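# Swing the pendulum ball to topple only the red pin

## Task

Use the robot to set the suspended ball swinging so that it strikes the red pin and that pin ends up knocked down or off the raised deck, while every other pin is still upright on the deck. Until a pin has fallen, nothing except another pin, the ball or the ball's cord may come into contact with it. The ball and cord may touch such a pin only if the robot's final contact with them happened while the ball was pulled well back from its rest point, on the side away from the pins. After the red pin is down, the ball or cord may hit pins that are still standing, provided the robot is touching neither of them. The robot must never make contact with any pin. The stand, the deck and the base board form a single unfixed assembly: from the moment the ball is released from well back until the red pin is down, neither the robot nor any item from the bench may touch that assembly. Before the red pin is down, no pin may lean strongly, tip or fall because that assembly is bumped or tilted, or while the robot is in contact with the ball or cord. The robot must also stay off the ball and cord whenever a pin is being struck or is leaning strongly, and for a short time afterwards. Violating any of these conditions means failure. A result that holds only because the robot is keeping it in place at the end does not count. Knocking or placing anything off the table also fails.

## Robot and tools

Setup: two arms, left_arm and right_arm, each with six joints and a parallel gripper. The arm names are not image sides. All positions in results are in one scene frame: origin on the table surface midway between the arms, +z up, +x out over the table, left_arm on the +y side. Occasionally a loose object gets a brief push from outside.

Tool execute_actions takes "actions": a list holding at most one entry. An empty list just reports the current state and comes with pictures. An entry with "rows" is a motion lasting "steps" control steps (8 to 15; default 15; each step is 1/30 s). An entry with only "steps" (up to 300) is a wait that sends nothing new. Optional "pictures": true adds camera images to any result.

Each row is one flat list of exactly 18 numbers covering both arms, even when only one moves. Order: left_arm waist, shoulder, elbow, forearm roll, wrist pitch, wrist roll, then left gripper position, force_limit, speed; then the same nine for right_arm. Joint values are absolute target angles in radians (the same quantities printed under Joint positions), not offsets. Stated joint ranges: waist, shoulder, forearm roll, wrist pitch and wrist roll -6.283 to 6.283; elbow -2.792 to 2.792. A target beyond a range end by over 0.010 rad, and farther out than the current angle, gets the call refused; smaller overshoots are clipped at the true end and may produce the note "joint sent to its limit". Rows play one per step; if there are fewer rows than steps the final row repeats.

Gripper numbers are each in [-1, 1] and are settings, not positions in space. position: +1 is fully open (140 mm), about -0.8 is where the pads touch, -1 closes until blocked. force_limit: roughly 14 N at -1, 60 N at 0, 107 N at +1. speed: roughly 30, 140, 250 mm/s at -1, 0, +1. To leave a gripper alone, repeat its previous three values; 0 is a real command. A grip is confirmed when object_status reads 2 (0 moving, 1 blocked while opening, 2 blocked while closing, 3 reached target or pads met). To squeeze harder while at status 2, raise force_limit and nudge position (for example -1 to -0.98). position_measured is in counts: 3 open, 230 closed. Fingers extend along the gripper's +z; closing pushes the tips about 24 mm farther out, so leave clearance above surfaces. The reported end_effector_position is the point between closed pads; tips reach about 33 mm beyond it closed, 9 mm open. Reported hand position can be off, more so at long reach.

Motion limits: joint target speed is capped (2.09 rad/s waist and shoulder, 3.14 elbow, 3.93 wrist joints), with 0.3 s to accelerate; joints of an arm are synchronised. Targets are kept within a lead of the measured angle (0.456, 0.683, 0.854 rad by joint group), and are scaled back if they would move the gripper more than 70 mm from where it is. The last row keeps being pursued after a call ends, until the arms settle or a step is HELD. Each result is produced 8 steps before its action finishes; those steps run while you compose the next reply, and the simulation keeps running during thinking.

Result lines: state per arm (position in metres, orientation quaternion wxyz, linear and angular velocities), Joint positions and Joint velocities per arm, joint torques, gripper status. "joint command not followed" means a clearance check altered targets; HELD marks steps where your row was partly or wholly not sent. TORQUE FAULT or FORCE FAULT (outside force reaching 144 N) halts that arm for 10 s and it yields to contact; MOTOR HOT warns of overheating, and an OVER-TEMPERATURE FAULT brakes the arm until it cools. Load limits: waist and shoulder 295 N m, elbow 139, wrist joints 39.1.

zoom_image takes "camera" (cam_high 672x504, cam_left_wrist or cam_right_wrist, both 616x616) and "region" [x0, y0, x1, y1] in that image's pixels, origin top-left, at most 504 by 504, and returns a sharper crop of the latest image. Calibration is supplied per camera; cam_high sits high above, beyond the table, looking down.

finished_scene takes "scene" (the current scene number) and ends it irreversibly, then reports success; it must be a final, stable state.

Avoid: touching pins, the stand, deck or base; releasing the ball from anywhere but well back on the far side from the pins; touching ball or cord near impact; arm-to-arm collisions or hard pressing; dropping or knocking items off the table; slams and jerky moves.

Each tool is called after ">>>" as name([rows], argument=value, ...), one row to a line, values as JSON.

## Session

>>> execute_actions(actions=[])

Scene clock: 0.00 s of 3800.00 s.
left_arm: end_effector_position=(+0.1026, +0.5158, +0.1602) position_measured=3 object_status=3 end_effector_quat_wxyz=(-0.005, +0.976, -0.213, +0.051) end_effector_velocity=(+0.000, +0.000, -0.000) end_effector_angular_velocity=(+0.001, -0.000, +0.000) | right_arm: end_effector_position=(+0.0434, -0.1183, +0.1866) position_measured=3 object_status=3 end_effector_quat_wxyz=(+0.040, -0.414, +0.909, -0.010) end_effector_velocity=(+0.000, -0.000, +0.000) end_effector_angular_velocity=(-0.000, +0.000, +0.000)
Joint positions: left_arm=[-0.928 -0.582  2.48   0.067  1.164  1.198] | right_arm=[ 1.339  0.054  1.987 -0.089  1.075 -0.959]
Joint velocities: left_arm=[ 0.     0.    -0.     0.001  0.    -0.001] | right_arm=[-0.001  0.    -0.     0.     0.    -0.001]
Joint torques (N m, as the joint torque sensors report them, + toward a larger angle): no reading

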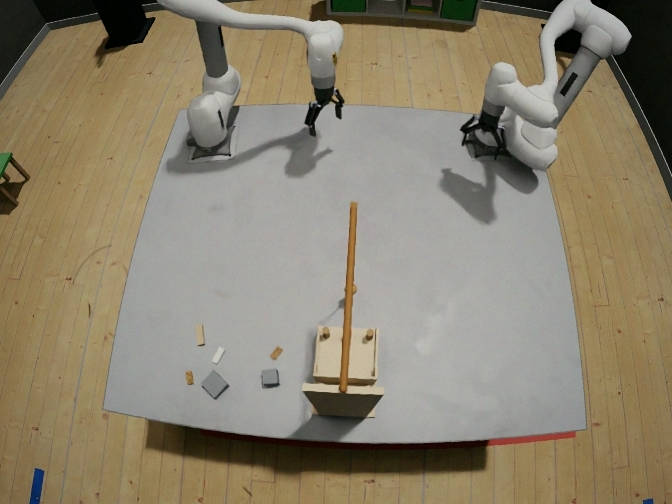

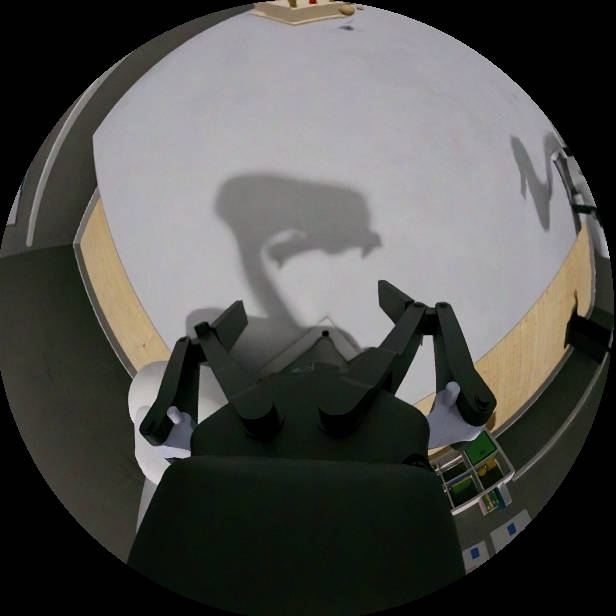

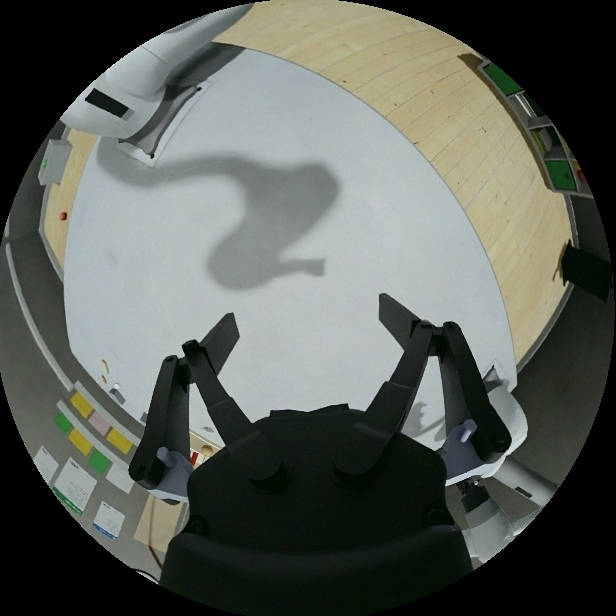

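>>> zoom_image(camera="cam_high", region=[270, 190, 430, 430])

>>> zoom_image(camera="cam_left_wrist", region=[230, 0, 390, 60])

Region (270, 190, 430, 430) of cam_high's 672x504 image, scaled by 2.100, with more detail than that image has.

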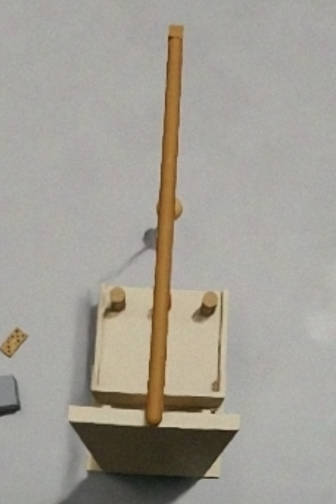

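Region (230, 0, 390, 60) of cam_left_wrist's 616x616 image, scaled by 3.150, with more detail than that image has; it fills the top 189 rows of this view, and the rest is white.

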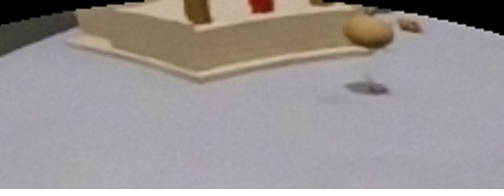

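>>> execute_actions([
  {"rows":[[-1.114,0.466,1.855,1.436,0.902,-0.45,1,-0.5,1,1.339,0.054,1.987,-0.089,1.075,-0.959,1,0,0]]},
])

>>> execute_actions([
  {"steps":60},
], pictures=true)

Scene clock: 1.67 s of 3800.00 s.
left_arm: end_effector_position=(+0.1945, +0.4831, +0.2167) position_measured=3 object_status=3 end_effector_quat_wxyz=(-0.039, +0.975, -0.175, +0.134) end_effector_velocity=(+0.525, -0.202, +0.318) end_effector_angular_velocity=(+0.127, -1.032, +0.456) | right_arm: end_effector_position=(+0.0434, -0.1182, +0.1869) position_measured=3 object_status=3 end_effector_quat_wxyz=(+0.040, -0.414, +0.909, -0.010) end_effector_velocity=(-0.000, +0.000, -0.000) end_effector_angular_velocity=(-0.000, +0.000, -0.001)
Joint positions: left_arm=[-0.965 -0.487  2.356  0.247  1.113  1.018] | right_arm=[ 1.339  0.054  1.987 -0.089  1.075 -0.959]
Joint velocities: left_arm=[-0.203  0.585 -0.685  1.09  -0.285 -1.088] | right_arm=[ 0.     0.001 -0.001  0.     0.     0.   ]
Joint torques (N m, as the joint torque sensors report them, + toward a larger angle): left_arm=[  1.31  13.72 -41.42   4.05  -0.45   0.26] | right_arm=[ -0.54 -45.74 -37.64   3.59   0.39   0.18]
Steps of this call (steps 1 to 43: nothing new was sent; steps 44 to 50: the first 7 steps of this action). Readings (joint positions | what the end effector reports):
44: left_arm=[-0.928 -0.582 2.479 0.068 1.164 1.197] | right_arm=[1.339 0.054 1.987 -0.089 1.075 -0.959] | left_arm position_measured=3 object_status=3 | right_arm position_measured=3 object_status=3
45: left_arm=[-0.930 -0.577 2.472 0.078 1.162 1.187] | right_arm=[1.339 0.054 1.987 -0.089 1.075 -0.959] | left_arm position_measured=3 object_status=3 | right_arm position_measured=3 object_status=3
47: left_arm=[-0.943 -0.545 2.428 0.139 1.143 1.126] | right_arm=[1.339 0.054 1.987 -0.089 1.075 -0.959] | left_arm position_measured=3 object_status=3 | right_arm position_measured=3 object_status=3
50: the state above

Scene clock: 3.67 s of 3800.00 s.
left_arm: end_effector_position=(+0.6154, +0.1254, +0.1591) position_measured=3 object_status=3 end_effector_quat_wxyz=(-0.069, +0.866, +0.009, +0.495) end_effector_velocity=(+0.000, +0.000, +0.000) end_effector_angular_velocity=(-0.000, -0.001, +0.000) | right_arm: end_effector_position=(+0.0434, -0.1182, +0.1869) position_measured=3 object_status=3 end_effector_quat_wxyz=(+0.040, -0.414, +0.909, -0.010) end_effector_velocity=(+0.000, +0.000, -0.000) end_effector_angular_velocity=(+0.000, +0.000, +0.002)
Joint positions: left_arm=[-1.114  0.466  1.855  1.436  0.902 -0.45 ] | right_arm=[ 1.339  0.054  1.987 -0.089  1.075 -0.959]
Joint velocities: left_arm=[ 0.     0.     0.     0.001  0.    -0.001] | right_arm=[-0.     0.    -0.     0.    -0.    -0.002]
Joint torques (N m, as the joint torque sensors report them, + toward a larger angle): left_arm=[ -1.72 -76.57 -36.3    2.11   0.81   0.1 ] | right_arm=[  0.22 -46.14 -37.62   3.62   0.32   0.19]
Kept back: nothing.
Steps of this call (steps 1 to 8: the last 8 steps of your previous action; steps 9 to 60: the robot went on to your last target). Readings (joint positions | what the end effector reports):
1: left_arm=[-0.972 -0.467 2.333 0.284 1.103 0.981] | right_arm=[1.339 0.054 1.987 -0.089 1.075 -0.959] | left_arm position_measured=3 object_status=3 | right_arm position_measured=3 object_status=3
2: left_arm=[-0.978 -0.447 2.311 0.322 1.094 0.943] | right_arm=[1.339 0.054 1.987 -0.089 1.075 -0.959] | left_arm position_measured=3 object_status=3 | right_arm position_measured=3 object_status=3
4: left_arm=[-0.991 -0.405 2.268 0.401 1.076 0.864] | right_arm=[1.339 0.054 1.987 -0.089 1.075 -0.959] | left_arm position_measured=3 object_status=3 | right_arm position_measured=3 object_status=3
8: left_arm=[-1.014 -0.315 2.190 0.569 1.043 0.696] | right_arm=[1.339 0.054 1.987 -0.089 1.075 -0.959] | left_arm position_measured=3 object_status=3 | right_arm position_measured=3 object_status=3
60: the state above
All arms were judged still, so your last target was given up. Only a new action makes them travel on or press farther. Fingers that are still opening or closing keep moving.
camera_calibration (this result's frames):
cam_left_wrist: T_world_to_cam=[[0.0387125, -0.963845, -0.263637, 0.14601], [-0.788671, 0.132537, -0.60036, 0.562835], [0.613595, 0.231164, -0.755026, -0.0899883], [0, 0, 0, 1]] pos_world=[0.493456, 0.086936, 0.308454]
cam_right_wrist: T_world_to_cam=[[-0.66248, 0.747479, -0.0489475, 0.132], [0.665825, 0.617531, 0.418728, -0.0273055], [0.343217, 0.244808, -0.906792, 0.365011], [0, 0, 0, 1]] pos_world=[-0.0196495, -0.171163, 0.348883]

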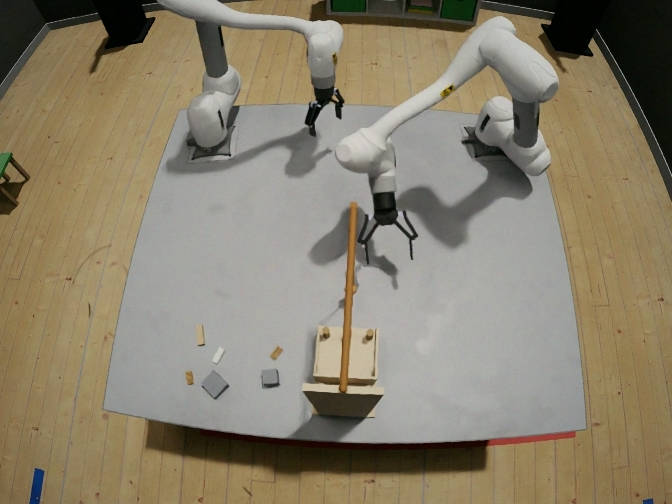

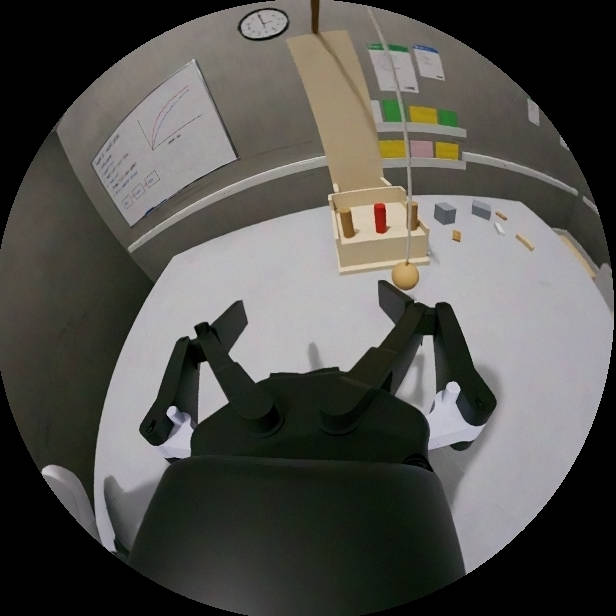

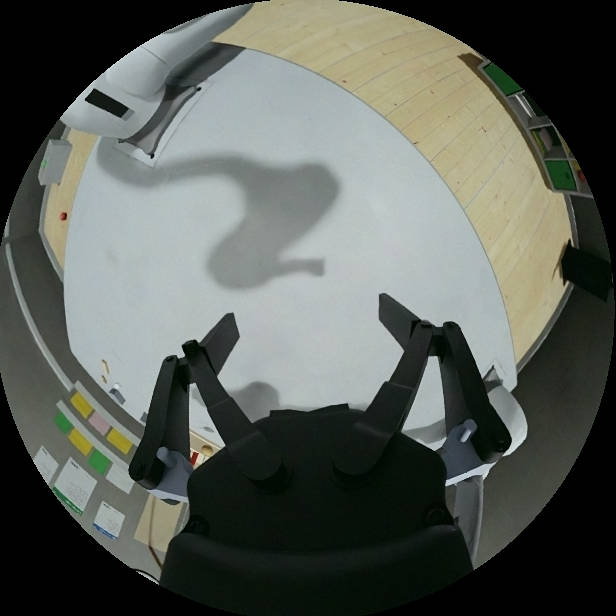

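>>> execute_actions([
  {"rows":[[-1.2025,0.5545,1.7268,1.439,0.8625,-0.519,1,-0.5,1,1.339,0.054,1.987,-0.089,1.075,-0.959,1,0,0]]},
])

>>> execute_actions([
  {"steps":20},
], pictures=true)

Scene clock: 4.93 s of 3800.00 s.
left_arm: end_effector_position=(+0.6021, +0.0061, +0.1497) position_measured=3 object_status=3 end_effector_quat_wxyz=(-0.007, +0.866, +0.000, +0.500) end_effector_velocity=(-0.090, -0.473, -0.048) end_effector_angular_velocity=(-0.374, -0.009, -0.320) | right_arm: end_effector_position=(+0.0434, -0.1182, +0.1869) position_measured=3 object_status=3 end_effector_quat_wxyz=(+0.040, -0.414, +0.909, -0.010) end_effector_velocity=(-0.001, +0.000, +0.000) end_effector_angular_velocity=(+0.001, +0.000, +0.003)
Joint positions: left_arm=[-1.194  0.546  1.74   1.439  0.866 -0.512] | right_arm=[ 1.339  0.054  1.987 -0.089  1.075 -0.959]
Joint velocities: left_arm=[-0.323  0.321 -0.451  0.016 -0.141 -0.238] | right_arm=[ 0.002 -0.    -0.     0.001  0.    -0.001]
Joint torques (N m, as the joint torque sensors report them, + toward a larger angle): left_arm=[  28.25 -103.29  -28.82   -0.23    2.22    0.64] | right_arm=[ -0.16 -45.82 -37.74   3.56   0.33   0.14]
Steps of this call (steps 1 to 31: nothing new was sent; steps 32 to 38: the first 7 steps of this action). Readings (joint positions | what the end effector reports):
32: left_arm=[-1.114 0.466 1.855 1.436 0.902 -0.450] | right_arm=[1.339 0.054 1.987 -0.089 1.075 -0.959] | left_arm position_measured=3 object_status=3 | right_arm position_measured=3 object_status=3
33: left_arm=[-1.119 0.472 1.847 1.436 0.900 -0.455] | right_arm=[1.339 0.054 1.987 -0.089 1.075 -0.959] | left_arm position_measured=3 object_status=3 | right_arm position_measured=3 object_status=3
35: left_arm=[-1.149 0.502 1.803 1.437 0.886 -0.478] | right_arm=[1.339 0.054 1.987 -0.089 1.075 -0.959] | left_arm position_measured=3 object_status=3 | right_arm position_measured=3 object_status=3
38: the state above

Scene clock: 5.60 s of 3800.00 s.
left_arm: end_effector_position=(+0.5997, -0.0068, +0.1488) position_measured=3 object_status=3 end_effector_quat_wxyz=(-0.000, +0.866, -0.000, +0.500) end_effector_velocity=(+0.000, -0.000, +0.002) end_effector_angular_velocity=(-0.002, -0.001, -0.001) | right_arm: end_effector_position=(+0.0434, -0.1182, +0.1869) position_measured=3 object_status=3 end_effector_quat_wxyz=(+0.040, -0.414, +0.909, -0.010) end_effector_velocity=(+0.000, -0.000, -0.000) end_effector_angular_velocity=(-0.001, -0.000, +0.000)
Joint positions: left_arm=[-1.203  0.555  1.727  1.439  0.863 -0.519] | right_arm=[ 1.339  0.054  1.987 -0.089  1.075 -0.959]
Joint velocities: left_arm=[ 0.    -0.002  0.     0.001 -0.001 -0.001] | right_arm=[-0.001  0.     0.    -0.     0.    -0.001]
Joint torques (N m, as the joint torque sensors report them, + toward a larger angle): left_arm=[ -0.11 -86.07 -36.92   1.62   0.85  -0.01] | right_arm=[  0.26 -46.6  -37.65   3.59   0.36   0.19]
Kept back: nothing.
Steps of this call (steps 1 to 8: the last 8 steps of your previous action; steps 9 to 20: the robot went on to your last target). Readings (joint positions | what the end effector reports):
1: left_arm=[-1.201 0.553 1.729 1.439 0.863 -0.517] | right_arm=[1.339 0.054 1.987 -0.089 1.075 -0.959] | left_arm position_measured=3 object_status=3 | right_arm position_measured=3 object_status=3
2: left_arm=[-1.203 0.555 1.727 1.439 0.863 -0.519] | right_arm=[1.339 0.054 1.987 -0.089 1.075 -0.959] | left_arm position_measured=3 object_status=3 | right_arm position_measured=3 object_status=3
4: left_arm=[-1.203 0.555 1.727 1.439 0.863 -0.519] | right_arm=[1.339 0.054 1.987 -0.089 1.075 -0.959] | left_arm position_measured=3 object_status=3 | right_arm position_measured=3 object_status=3
8: left_arm=[-1.203 0.555 1.727 1.439 0.863 -0.519] | right_arm=[1.339 0.054 1.987 -0.089 1.075 -0.959] | left_arm position_measured=3 object_status=3 | right_arm position_measured=3 object_status=3
20: the state above
camera_calibration (this result's frames):
cam_left_wrist: T_world_to_cam=[[-0.0426171, -0.986854, -0.155897, 0.0490657], [-0.772434, 0.131511, -0.621329, 0.555176], [0.633663, 0.093941, -0.767884, -0.0686858], [0, 0, 0, 1]] pos_world=[0.474451, -0.0181388, 0.299853]
cam_right_wrist: T_world_to_cam=[[-0.662462, 0.747495, -0.0489475, 0.132011], [0.66584, 0.617515, 0.418728, -0.0273158], [0.343223, 0.2448, -0.906792, 0.365006], [0, 0, 0, 1]] pos_world=[-0.0196377, -0.171163, 0.348883]

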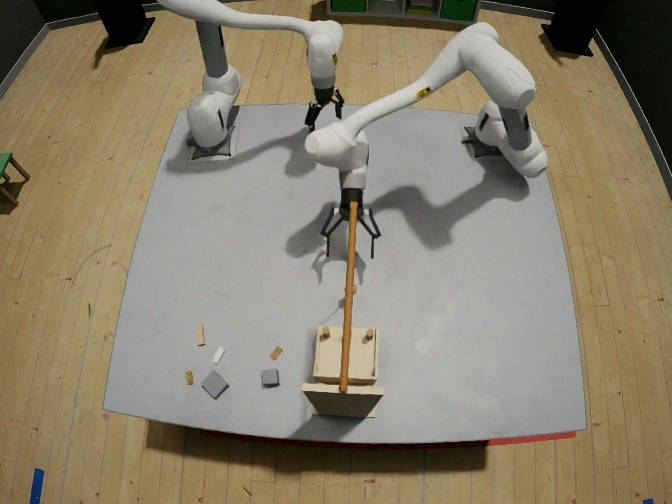

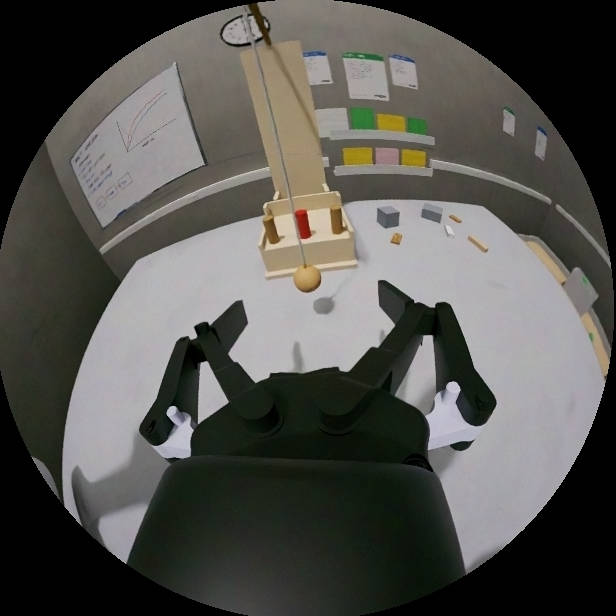

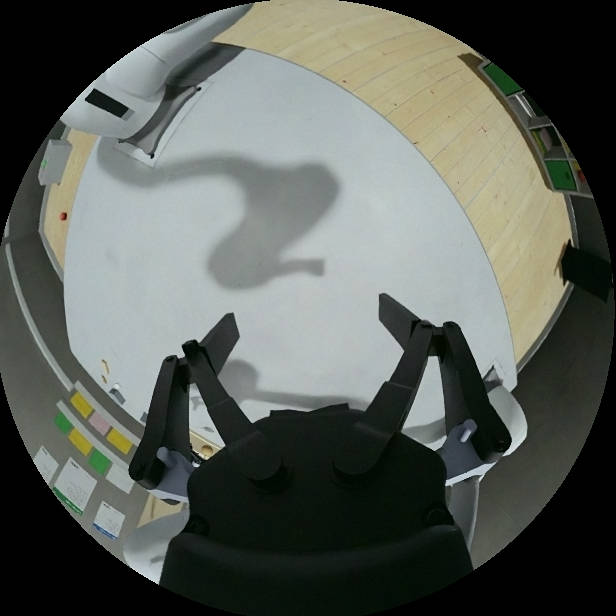

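>>> execute_actions([
  {"rows":[[-1.18,0.58,1.706,1.456,0.845,-0.523,1,-0.5,1,1.339,0.054,1.987,-0.089,1.075,-0.959,1,0,0],[-1.18,0.58,1.706,1.456,0.845,-0.523,1,-0.5,1,1.339,0.054,1.987,-0.089,1.075,-0.959,1,0,0],[-1.146,0.617,1.674,1.482,0.82,-0.528,1,-0.5,1,1.339,0.054,1.987,-0.089,1.075,-0.959,1,0,0],[-1.146,0.617,1.674,1.482,0.82,-0.528,1,-0.5,1,1.339,0.054,1.987,-0.089,1.075,-0.959,1,0,0],[-1.146,0.617,1.674,1.482,0.82,-0.528,1,-0.5,1,1.339,0.054,1.987,-0.089,1.075,-0.959,1,0,0],[-1.0896,0.6806,1.6215,1.526,0.776,-0.538,1,-0.5,1,1.339,0.054,1.987,-0.089,1.075,-0.959,1,0,0]]},
])

>>> execute_actions([
  {"steps":20},
], pictures=true)

Scene clock: 6.57 s of 3800.00 s.
left_arm: end_effector_position=(+0.6595, -0.0070, +0.1194) position_measured=3 object_status=3 end_effector_quat_wxyz=(-0.000, +0.866, +0.000, +0.501) end_effector_velocity=(+0.382, -0.000, -0.171) end_effector_angular_velocity=(-0.029, -0.028, -0.022) | right_arm: end_effector_position=(+0.0434, -0.1182, +0.1869) position_measured=3 object_status=3 end_effector_quat_wxyz=(+0.040, -0.414, +0.909, -0.010) end_effector_velocity=(-0.000, -0.000, -0.001) end_effector_angular_velocity=(-0.001, -0.000, +0.002)
Joint positions: left_arm=[-1.137  0.627  1.665  1.49   0.813 -0.53 ] | right_arm=[ 1.339  0.054  1.987 -0.089  1.075 -0.959]
Joint velocities: left_arm=[ 0.41   0.451 -0.414  0.339 -0.325 -0.07 ] | right_arm=[ 0.     0.001  0.    -0.    -0.    -0.002]
Joint torques (N m, as the joint torque sensors report them, + toward a larger angle): left_arm=[ 35.55 -57.04 -33.69  -0.68   1.72  -0.13] | right_arm=[  0.3  -46.44 -37.56   3.66   0.38   0.2 ]
Steps of this call (steps 1 to 15: the robot went on to your last target; steps 16 to 22: nothing new was sent; steps 23 to 29: the first 7 steps of this action). Readings (joint positions | what the end effector reports):
23: left_arm=[-1.202 0.555 1.726 1.439 0.862 -0.519] | right_arm=[1.339 0.054 1.987 -0.089 1.075 -0.959] | left_arm position_measured=3 object_status=3 | right_arm position_measured=3 object_status=3
24: left_arm=[-1.198 0.560 1.722 1.443 0.858 -0.520] | right_arm=[1.339 0.054 1.987 -0.089 1.075 -0.959] | left_arm position_measured=3 object_status=3 | right_arm position_measured=3 object_status=3
26: left_arm=[-1.173 0.588 1.699 1.462 0.839 -0.524] | right_arm=[1.339 0.054 1.987 -0.089 1.075 -0.959] | left_arm position_measured=3 object_status=3 | right_arm position_measured=3 object_status=3
29: the state above

Scene clock: 7.23 s of 3800.00 s.
left_arm: end_effector_position=(+0.7018, -0.0029, +0.0948) position_measured=3 object_status=3 end_effector_quat_wxyz=(-0.000, +0.866, -0.000, +0.500) end_effector_velocity=(+0.000, +0.000, -0.000) end_effector_angular_velocity=(-0.000, -0.000, +0.001) | right_arm: end_effector_position=(+0.0434, -0.1182, +0.1869) position_measured=3 object_status=3 end_effector_quat_wxyz=(+0.040, -0.414, +0.909, -0.010) end_effector_velocity=(+0.001, -0.000, +0.000) end_effector_angular_velocity=(+0.001, -0.000, -0.001)
Joint positions: left_arm=[-1.09   0.681  1.621  1.526  0.776 -0.538] | right_arm=[ 1.339  0.054  1.987 -0.089  1.075 -0.959]
Joint velocities: left_arm=[-0.     0.    -0.    -0.     0.001 -0.   ] | right_arm=[-0.001 -0.001  0.    -0.     0.    -0.   ]
Joint torques (N m, as the joint torque sensors report them, + toward a larger angle): left_arm=[ -0.47 -96.57 -36.73   1.33   0.94   0.24] | right_arm=[ -0.24 -45.92 -37.33   3.52   0.32   0.22]
Kept back: nothing.
Steps of this call (steps 1 to 8: the last 8 steps of your previous action; steps 9 to 20: the robot went on to your last target). Readings (joint positions | what the end effector reports):
1: left_arm=[-1.120 0.646 1.649 1.503 0.799 -0.533] | right_arm=[1.339 0.054 1.987 -0.089 1.075 -0.959] | left_arm position_measured=3 object_status=3 | right_arm position_measured=3 object_status=3
2: left_arm=[-1.103 0.665 1.634 1.515 0.787 -0.535] | right_arm=[1.339 0.054 1.987 -0.089 1.075 -0.959] | left_arm position_measured=3 object_status=3 | right_arm position_measured=3 object_status=3
4: left_arm=[-1.090 0.681 1.622 1.525 0.776 -0.538] | right_arm=[1.339 0.054 1.987 -0.089 1.075 -0.959] | left_arm position_measured=3 object_status=3 | right_arm position_measured=3 object_status=3
8: left_arm=[-1.089 0.681 1.621 1.526 0.776 -0.538] | right_arm=[1.339 0.054 1.987 -0.089 1.075 -0.959] | left_arm position_measured=3 object_status=3 | right_arm position_measured=3 object_status=3
20: the state above
camera_calibration (this result's frames):
cam_left_wrist: T_world_to_cam=[[-0.04238, -0.987002, -0.155021, 0.0485783], [-0.772464, 0.130774, -0.621448, 0.599988], [0.633643, 0.0934114, -0.767966, -0.175109], [0, 0, 0, 1]] pos_world=[0.576485, -0.0141591, 0.245914]
cam_right_wrist: T_world_to_cam=[[-0.662462, 0.747495, -0.0489475, 0.132011], [0.66584, 0.617515, 0.418728, -0.0273158], [0.343223, 0.2448, -0.906792, 0.365006], [0, 0, 0, 1]] pos_world=[-0.0196377, -0.171163, 0.348883]

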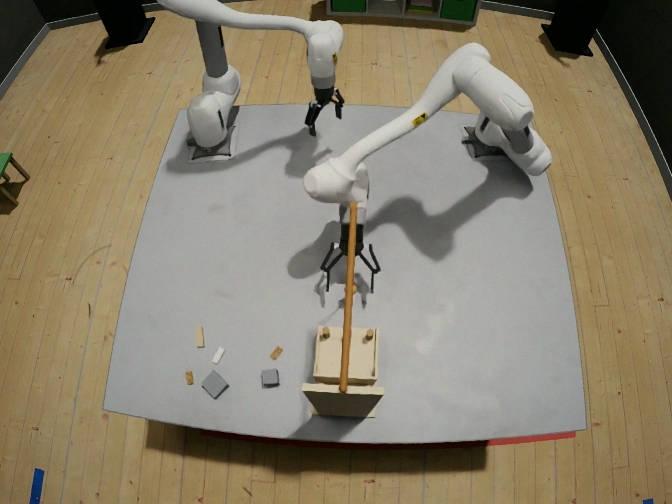

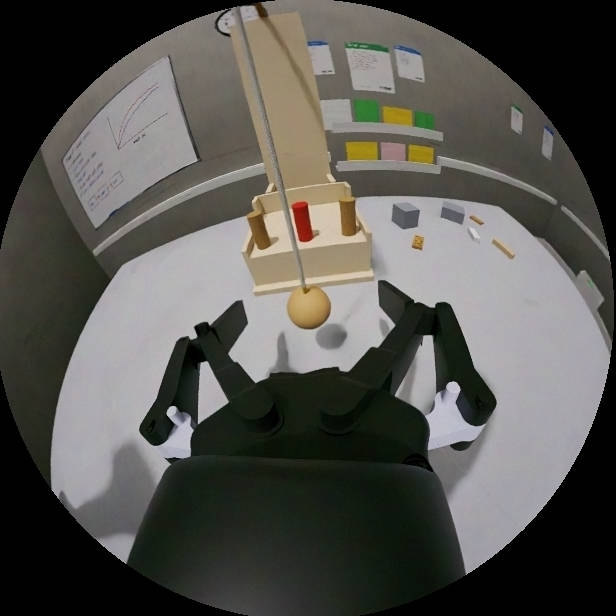

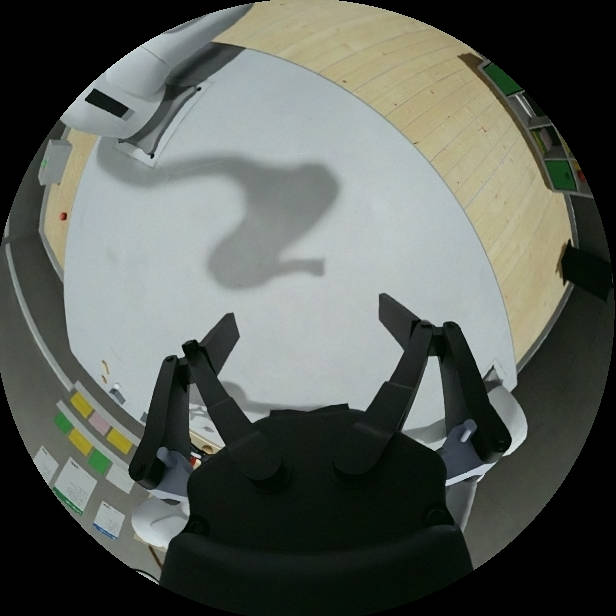

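>>> execute_actions([
  {"rows":[[-1.0896,0.6806,1.6215,1.526,0.776,-0.538,-1,-0.8,0,2.0,0.054,1.987,-0.089,1.075,-0.959,1,0,0]]},
])

>>> execute_actions([
  {"steps":25},
])

>>> execute_actions([
  {"rows":[[-1.2025,0.57,1.7268,1.439,0.8625,-0.519,-1,-0.8,0,2.0,0.054,1.987,-0.089,1.075,-0.959,1,0,0]]},
])

>>> execute_actions([
  {"rows":[[-1.4,0.4305,1.8876,1.3533,1.0008,-0.597,-1,-0.8,0,2.0,0.054,1.987,-0.089,1.075,-0.959,1,0,0]]},
])

>>> execute_actions([
  {"steps":25},
], pictures=true)

Scene clock: 8.10 s of 3800.00 s.
left_arm: end_effector_position=(+0.7017, -0.0029, +0.0948) position_measured=46 object_status=0 end_effector_quat_wxyz=(-0.000, +0.866, -0.000, +0.500) end_effector_velocity=(+0.000, +0.000, -0.000) end_effector_angular_velocity=(-0.001, +0.001, +0.001) | right_arm: end_effector_position=(-0.0278, -0.1136, +0.1870) position_measured=3 object_status=3 end_effector_quat_wxyz=(+0.041, -0.473, +0.880, -0.007) end_effector_velocity=(-0.511, -0.001, +0.000) end_effector_angular_velocity=(-0.000, -0.000, +0.945)
Joint positions: left_arm=[-1.09   0.681  1.622  1.526  0.776 -0.538] | right_arm=[ 1.471  0.054  1.987 -0.089  1.075 -0.959]
Joint velocities: left_arm=[ 0.     0.    -0.    -0.002 -0.     0.   ] | right_arm=[ 0.945 -0.     0.    -0.     0.    -0.001]
Joint torques (N m, as the joint torque sensors report them, + toward a larger angle): left_arm=[ -0.1  -98.07 -36.92   1.4    0.85   0.24] | right_arm=[ -1.06 -46.92 -36.84   3.33   0.48   0.35]
Steps of this call (steps 1 to 15: the robot went on to your last target; steps 16 to 19: nothing new was sent; steps 20 to 26: the first 7 steps of this action). Readings (joint positions | what the end effector reports):
20: left_arm=[-1.090 0.681 1.622 1.526 0.776 -0.538] | right_arm=[1.339 0.054 1.987 -0.089 1.075 -0.959] | left_arm position_measured=3 object_status=0 | right_arm position_measured=3 object_status=3
21: left_arm=[-1.090 0.681 1.622 1.526 0.776 -0.538] | right_arm=[1.344 0.054 1.987 -0.089 1.075 -0.959] | left_arm position_measured=8 object_status=0 | right_arm position_measured=3 object_status=3
23: left_arm=[-1.090 0.681 1.622 1.526 0.776 -0.538] | right_arm=[1.378 0.054 1.987 -0.089 1.075 -0.959] | left_arm position_measured=23 object_status=0 | right_arm position_measured=3 object_status=3
26: the state above

Scene clock: 8.93 s of 3800.00 s.
left_arm: end_effector_position=(+0.7017, -0.0029, +0.0948) position_measured=168 object_status=2 end_effector_quat_wxyz=(-0.000, +0.866, -0.000, +0.500) end_effector_velocity=(-0.000, +0.000, -0.001) end_effector_angular_velocity=(-0.001, +0.002, +0.001) | right_arm: end_effector_position=(-0.3007, -0.1879, +0.1870) position_measured=3 object_status=3 end_effector_quat_wxyz=(+0.041, -0.686, +0.726, +0.004) end_effector_velocity=(-0.000, -0.000, -0.000) end_effector_angular_velocity=(-0.001, +0.000, +0.001)
Joint positions: left_arm=[-1.09   0.681  1.622  1.526  0.776 -0.538] | right_arm=[ 2.     0.054  1.987 -0.089  1.075 -0.959]
Joint velocities: left_arm=[ 0.     0.     0.    -0.002 -0.001 -0.   ] | right_arm=[ 0.     0.001 -0.     0.001 -0.    -0.001]
Joint torques (N m, as the joint torque sensors report them, + toward a larger angle): left_arm=[ -0.76 -96.05 -36.27   1.64   1.08   0.24] | right_arm=[ -0.21 -46.23 -38.27   3.57   0.36   0.19]
Kept back: nothing.
Steps of this call (steps 1 to 8: the last 8 steps of your previous action; steps 9 to 25: the robot went on to your last target). Readings (joint positions | what the end effector reports):
1: left_arm=[-1.090 0.681 1.622 1.526 0.776 -0.538] | right_arm=[1.503 0.054 1.987 -0.089 1.075 -0.959] | left_arm position_measured=53 object_status=0 | right_arm position_measured=3 object_status=3
2: left_arm=[-1.090 0.681 1.622 1.526 0.776 -0.538] | right_arm=[1.535 0.054 1.987 -0.089 1.075 -0.959] | left_arm position_measured=61 object_status=0 | right_arm position_measured=3 object_status=3
4: left_arm=[-1.090 0.681 1.622 1.526 0.776 -0.538] | right_arm=[1.598 0.054 1.987 -0.089 1.075 -0.959] | left_arm position_measured=76 object_status=0 | right_arm position_measured=3 object_status=3
8: left_arm=[-1.090 0.681 1.622 1.526 0.776 -0.538] | right_arm=[1.726 0.054 1.987 -0.089 1.075 -0.959] | left_arm position_measured=107 object_status=0 | right_arm position_measured=3 object_status=3
25: the state above

Scene clock: 9.17 s of 3800.00 s.
left_arm: end_effector_position=(+0.6116, -0.0078, +0.1309) position_measured=168 object_status=2 end_effector_quat_wxyz=(-0.005, +0.868, -0.003, +0.497) end_effector_velocity=(-0.370, +0.007, +0.149) end_effector_angular_velocity=(+0.052, +0.022, -0.010) | right_arm: end_effector_position=(-0.3007, -0.1879, +0.1870) position_measured=3 object_status=3 end_effector_quat_wxyz=(+0.041, -0.686, +0.726, +0.004) end_effector_velocity=(-0.000, -0.000, +0.000) end_effector_angular_velocity=(+0.001, +0.001, -0.002)
Joint positions: left_arm=[-1.189  0.583  1.714  1.45   0.852 -0.521] | right_arm=[ 2.     0.054  1.987 -0.089  1.075 -0.959]
Joint velocities: left_arm=[-0.416 -0.412  0.378 -0.31   0.318  0.07 ] | right_arm=[ 0.    -0.001 -0.     0.    -0.     0.001]
Joint torques (N m, as the joint torque sensors report them, + toward a larger angle): left_arm=[ 30.91 -65.16 -38.41  -0.04   0.73   0.51] | right_arm=[  0.98 -46.5  -38.15   3.57   0.24   0.24]
Steps of this call (steps 1 to 7: the first 7 steps of this action). Readings (joint positions | what the end effector reports):
1: left_arm=[-1.090 0.680 1.622 1.526 0.776 -0.538] | right_arm=[2.000 0.054 1.987 -0.089 1.075 -0.959] | left_arm position_measured=168 object_status=2 | right_arm position_measured=3 object_status=3
2: left_arm=[-1.095 0.675 1.627 1.521 0.779 -0.538] | right_arm=[2.000 0.054 1.987 -0.089 1.075 -0.959] | left_arm position_measured=168 object_status=2 | right_arm position_measured=3 object_status=3
4: left_arm=[-1.128 0.643 1.658 1.496 0.805 -0.532] | right_arm=[2.000 0.054 1.987 -0.089 1.075 -0.959] | left_arm position_measured=168 object_status=2 | right_arm position_measured=3 object_status=3
7: the state above

Scene clock: 9.67 s of 3800.00 s.
left_arm: end_effector_position=(+0.5081, -0.0061, +0.1555) position_measured=168 object_status=2 end_effector_quat_wxyz=(-0.002, +0.867, -0.001, +0.498) end_effector_velocity=(-0.565, +0.048, +0.125) end_effector_angular_velocity=(-0.053, -0.028, -0.003) | right_arm: end_effector_position=(-0.3007, -0.1879, +0.1870) position_measured=3 object_status=3 end_effector_quat_wxyz=(+0.041, -0.687, +0.726, +0.004) end_effector_velocity=(-0.000, -0.000, -0.001) end_effector_angular_velocity=(-0.001, -0.001, +0.001)
Joint positions: left_arm=[-1.314  0.491  1.818  1.39   0.941 -0.563] | right_arm=[ 2.     0.054  1.987 -0.089  1.075 -0.959]
Joint velocities: left_arm=[-0.71  -0.503  0.576 -0.308  0.494 -0.279] | right_arm=[ 0.001  0.001  0.    -0.     0.    -0.   ]
Joint torques (N m, as the joint torque sensors report them, + toward a larger angle): left_arm=[ -1.23 -82.9  -33.79   2.3    1.57  -0.25] | right_arm=[  0.46 -46.   -37.97   3.53   0.31   0.23]
Steps of this call (steps 1 to 8: the last 8 steps of your previous action; steps 9 to 15: the first 7 steps of this action). Readings (joint positions | what the end effector reports):
9: left_arm=[-1.203 0.570 1.727 1.439 0.863 -0.519] | right_arm=[2.000 0.054 1.987 -0.089 1.075 -0.959] | left_arm position_measured=168 object_status=2 | right_arm position_measured=3 object_status=3
10: left_arm=[-1.208 0.566 1.732 1.436 0.867 -0.521] | right_arm=[2.000 0.054 1.987 -0.089 1.075 -0.959] | left_arm position_measured=168 object_status=2 | right_arm position_measured=3 object_status=3
12: left_arm=[-1.241 0.543 1.759 1.422 0.890 -0.535] | right_arm=[2.000 0.054 1.987 -0.089 1.075 -0.959] | left_arm position_measured=168 object_status=2 | right_arm position_measured=3 object_status=3
15: the state above

Scene clock: 10.50 s of 3800.00 s.
left_arm: end_effector_position=(+0.4417, +0.0040, +0.1698) position_measured=168 object_status=2 end_effector_quat_wxyz=(+0.000, +0.866, +0.000, +0.500) end_effector_velocity=(-0.000, -0.001, +0.001) end_effector_angular_velocity=(+0.001, +0.000, -0.002) | right_arm: end_effector_position=(-0.3007, -0.1879, +0.1869) position_measured=3 object_status=3 end_effector_quat_wxyz=(+0.041, -0.687, +0.726, +0.004) end_effector_velocity=(-0.000, -0.000, -0.001) end_effector_angular_velocity=(-0.001, -0.001, +0.000)
Joint positions: left_arm=[-1.4    0.43   1.888  1.353  1.001 -0.597] | right_arm=[ 2.     0.054  1.987 -0.089  1.075 -0.959]
Joint velocities: left_arm=[-0.    -0.001 -0.     0.    -0.001  0.002] | right_arm=[0.001 0.001 0.    0.    0.    0.   ]
Joint torques (N m, as the joint torque sensors report them, + toward a larger angle): left_arm=[ -3.03 -69.47 -31.32   0.73  -0.35   0.11] | right_arm=[ -0.13 -46.33 -37.72   3.58   0.41   0.19]
Kept back: nothing.
Steps of this call (steps 1 to 8: the last 8 steps of your previous action; steps 9 to 25: the robot went on to your last target). Readings (joint positions | what the end effector reports):
1: left_arm=[-1.339 0.474 1.838 1.380 0.958 -0.573] | right_arm=[2.000 0.054 1.987 -0.089 1.075 -0.959] | left_arm position_measured=168 object_status=2 | right_arm position_measured=3 object_status=3
2: left_arm=[-1.362 0.457 1.857 1.370 0.974 -0.582] | right_arm=[2.000 0.054 1.987 -0.089 1.075 -0.959] | left_arm position_measured=168 object_status=2 | right_arm position_measured=3 object_status=3
4: left_arm=[-1.395 0.434 1.883 1.356 0.997 -0.595] | right_arm=[2.000 0.054 1.987 -0.089 1.075 -0.959] | left_arm position_measured=168 object_status=2 | right_arm position_measured=3 object_status=3
8: left_arm=[-1.400 0.430 1.887 1.353 1.001 -0.597] | right_arm=[2.000 0.054 1.987 -0.089 1.075 -0.959] | left_arm position_measured=168 object_status=2 | right_arm position_measured=3 object_status=3
25: the state above
camera_calibration (this result's frames):
cam_left_wrist: T_world_to_cam=[[-0.0423947, -0.987051, -0.154702, 0.0559763], [-0.772493, 0.13058, -0.621452, 0.444828], [0.633606, 0.0931597, -0.768027, 0.0466004], [0, 0, 0, 1]] pos_world=[0.316474, -0.00717552, 0.320889]
cam_right_wrist: T_world_to_cam=[[-0.981824, 0.183376, -0.0489342, -0.245858], [0.146518, 0.896218, 0.418718, 0.14104], [0.120639, 0.403938, -0.906797, 0.463136], [0, 0, 0, 1]] pos_world=[-0.317926, -0.268396, 0.348884]

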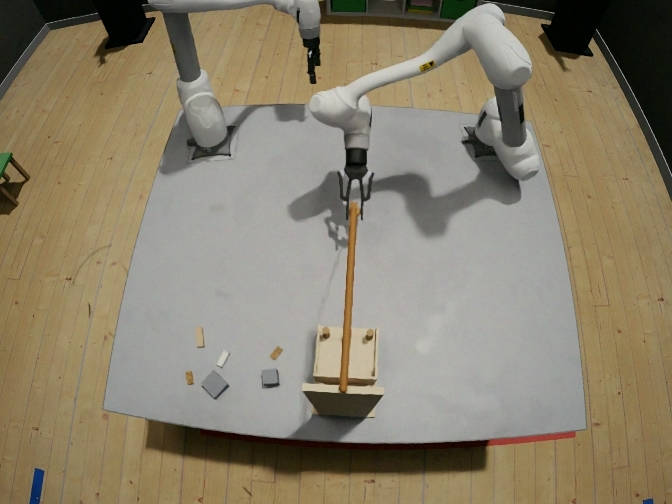

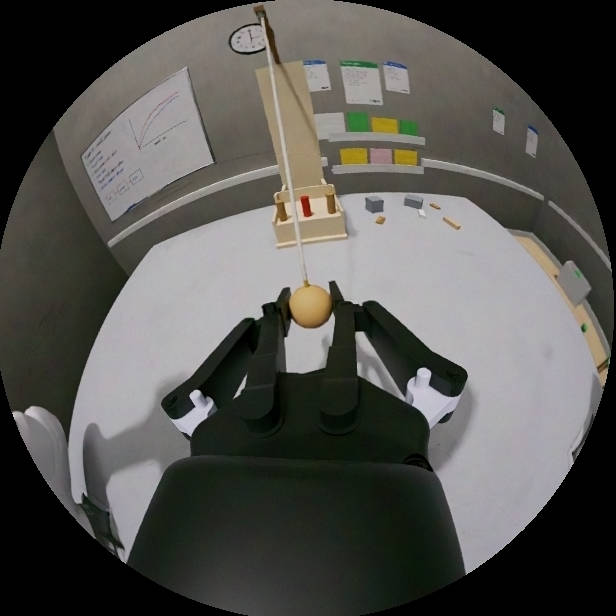

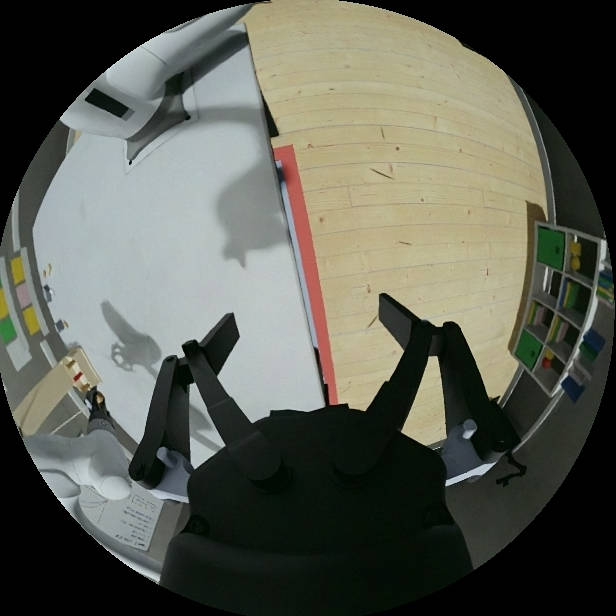

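>>> execute_actions([
  {"rows":[[-1.4,0.416,1.8876,1.3533,1.0008,-0.597,-1,-0.8,0,2.0,0.054,1.987,-0.089,1.075,-0.959,1,0,0]]},
])

>>> execute_actions([
  {"steps":20},
], pictures=true)

Scene clock: 11.03 s of 3800.00 s.
left_arm: end_effector_position=(+0.4416, +0.0043, +0.1807) position_measured=168 object_status=2 end_effector_quat_wxyz=(+0.006, +0.865, +0.003, +0.502) end_effector_velocity=(-0.000, -0.000, +0.001) end_effector_angular_velocity=(-0.001, -0.001, -0.000) | right_arm: end_effector_position=(-0.3007, -0.1879, +0.1869) position_measured=3 object_status=3 end_effector_quat_wxyz=(+0.041, -0.687, +0.726, +0.004) end_effector_velocity=(-0.001, -0.000, +0.000) end_effector_angular_velocity=(+0.001, +0.000, +0.001)
Joint positions: left_arm=[-1.4    0.416  1.888  1.353  1.001 -0.597] | right_arm=[ 2.     0.054  1.987 -0.089  1.075 -0.959]
Joint velocities: left_arm=[-0.    -0.001  0.     0.001  0.    -0.001] | right_arm=[ 0.001  0.    -0.    -0.    -0.     0.   ]
Joint torques (N m, as the joint torque sensors report them, + toward a larger angle): left_arm=[  1.74 -81.17 -37.89   2.09   1.4    0.11] | right_arm=[  0.19 -46.1  -37.92   3.53   0.28   0.18]
Steps of this call (steps 1 to 9: the robot went on to your last target; steps 10 to 16: the first 7 steps of this action). Readings (joint positions | what the end effector reports):
10: left_arm=[-1.400 0.430 1.888 1.353 1.001 -0.597] | right_arm=[2.000 0.054 1.987 -0.089 1.075 -0.959] | left_arm position_measured=168 object_status=2 | right_arm position_measured=3 object_status=3
11: left_arm=[-1.400 0.426 1.888 1.353 1.001 -0.597] | right_arm=[2.000 0.054 1.987 -0.089 1.075 -0.959] | left_arm position_measured=168 object_status=2 | right_arm position_measured=3 object_status=3
13: left_arm=[-1.400 0.416 1.888 1.353 1.001 -0.597] | right_arm=[2.000 0.054 1.987 -0.089 1.075 -0.959] | left_arm position_measured=168 object_status=2 | right_arm position_measured=3 object_status=3
16: the state above

Scene clock: 11.70 s of 3800.00 s.
left_arm: end_effector_position=(+0.4416, +0.0043, +0.1808) position_measured=168 object_status=2 end_effector_quat_wxyz=(+0.006, +0.865, +0.003, +0.502) end_effector_velocity=(+0.000, +0.000, +0.001) end_effector_angular_velocity=(-0.001, -0.000, +0.001) | right_arm: end_effector_position=(-0.3007, -0.1879, +0.1869) position_measured=3 object_status=3 end_effector_quat_wxyz=(+0.041, -0.687, +0.726, +0.004) end_effector_velocity=(-0.000, +0.000, +0.000) end_effector_angular_velocity=(+0.000, +0.000, +0.000)
Joint positions: left_arm=[-1.4    0.416  1.888  1.353  1.001 -0.597] | right_arm=[ 2.     0.054  1.987 -0.089  1.075 -0.959]
Joint velocities: left_arm=[ 0.    -0.001 -0.    -0.     0.    -0.001] | right_arm=[ 0. -0. -0.  0.  0.  0.]
Joint torques (N m, as the joint torque sensors report them, + toward a larger angle): left_arm=[  1.15 -72.87 -36.33   2.1    1.06   0.35] | right_arm=[  0.31 -45.75 -37.64   3.61   0.48   0.28]
Kept back: nothing.
Steps of this call (steps 1 to 8: the last 8 steps of your previous action; steps 9 to 15: the robot went on to your last target; steps 16 to 20: nothing new was sent). Readings (joint positions | what the end effector reports):
1: left_arm=[-1.400 0.416 1.888 1.353 1.001 -0.597] | right_arm=[2.000 0.054 1.987 -0.089 1.075 -0.959] | left_arm position_measured=168 object_status=2 | right_arm position_measured=3 object_status=3
2: left_arm=[-1.400 0.416 1.888 1.353 1.001 -0.597] | right_arm=[2.000 0.054 1.987 -0.089 1.075 -0.959] | left_arm position_measured=168 object_status=2 | right_arm position_measured=3 object_status=3
4: left_arm=[-1.400 0.416 1.888 1.353 1.001 -0.597] | right_arm=[2.000 0.054 1.987 -0.089 1.075 -0.959] | left_arm position_measured=168 object_status=2 | right_arm position_measured=3 object_status=3
8: left_arm=[-1.400 0.416 1.888 1.353 1.001 -0.597] | right_arm=[2.000 0.054 1.987 -0.089 1.075 -0.959] | left_arm position_measured=168 object_status=2 | right_arm position_measured=3 object_status=3
20: the state above
All arms were judged still, so your last target was given up. Only a new action makes them travel on or press farther. Fingers that are still opening or closing keep moving.
camera_calibration (this result's frames):
cam_left_wrist: T_world_to_cam=[[-0.0418111, -0.989078, -0.141339, 0.0552592], [-0.769647, 0.122089, -0.626688, 0.451214], [0.637099, 0.0825788, -0.766345, 0.0532986], [0, 0, 0, 1]] pos_world=[0.315629, -0.0048339, 0.331426]
cam_right_wrist: T_world_to_cam=[[-0.981824, 0.183376, -0.048935, -0.245858], [0.146518, 0.896219, 0.418717, 0.141041], [0.120639, 0.403937, -0.906797, 0.463136], [0, 0, 0, 1]] pos_world=[-0.317926, -0.268397, 0.348883]

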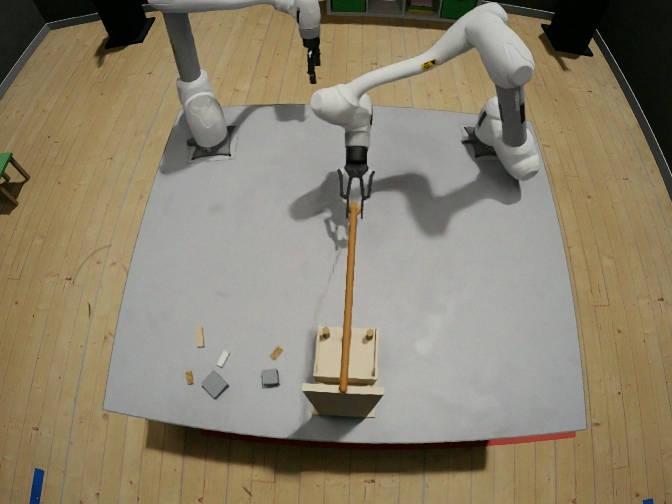

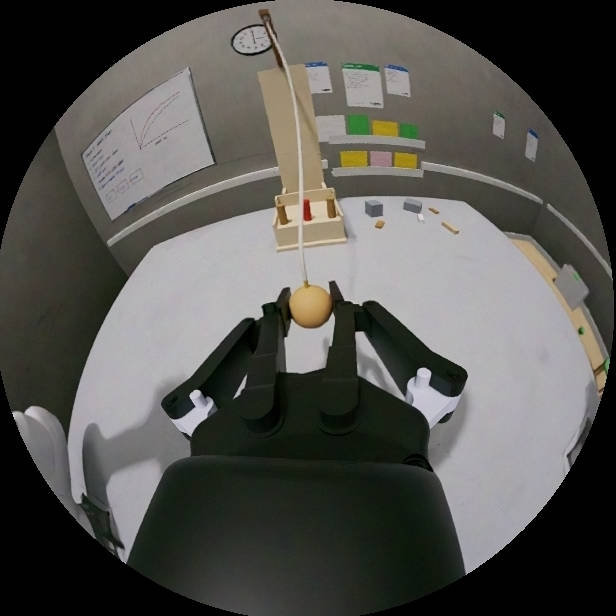

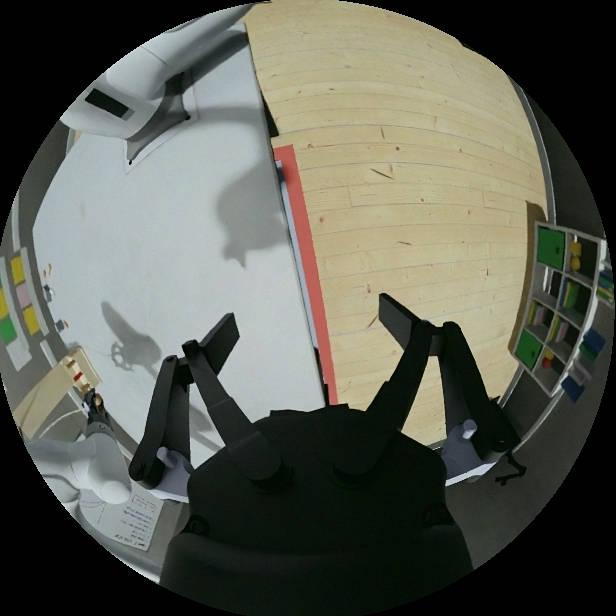

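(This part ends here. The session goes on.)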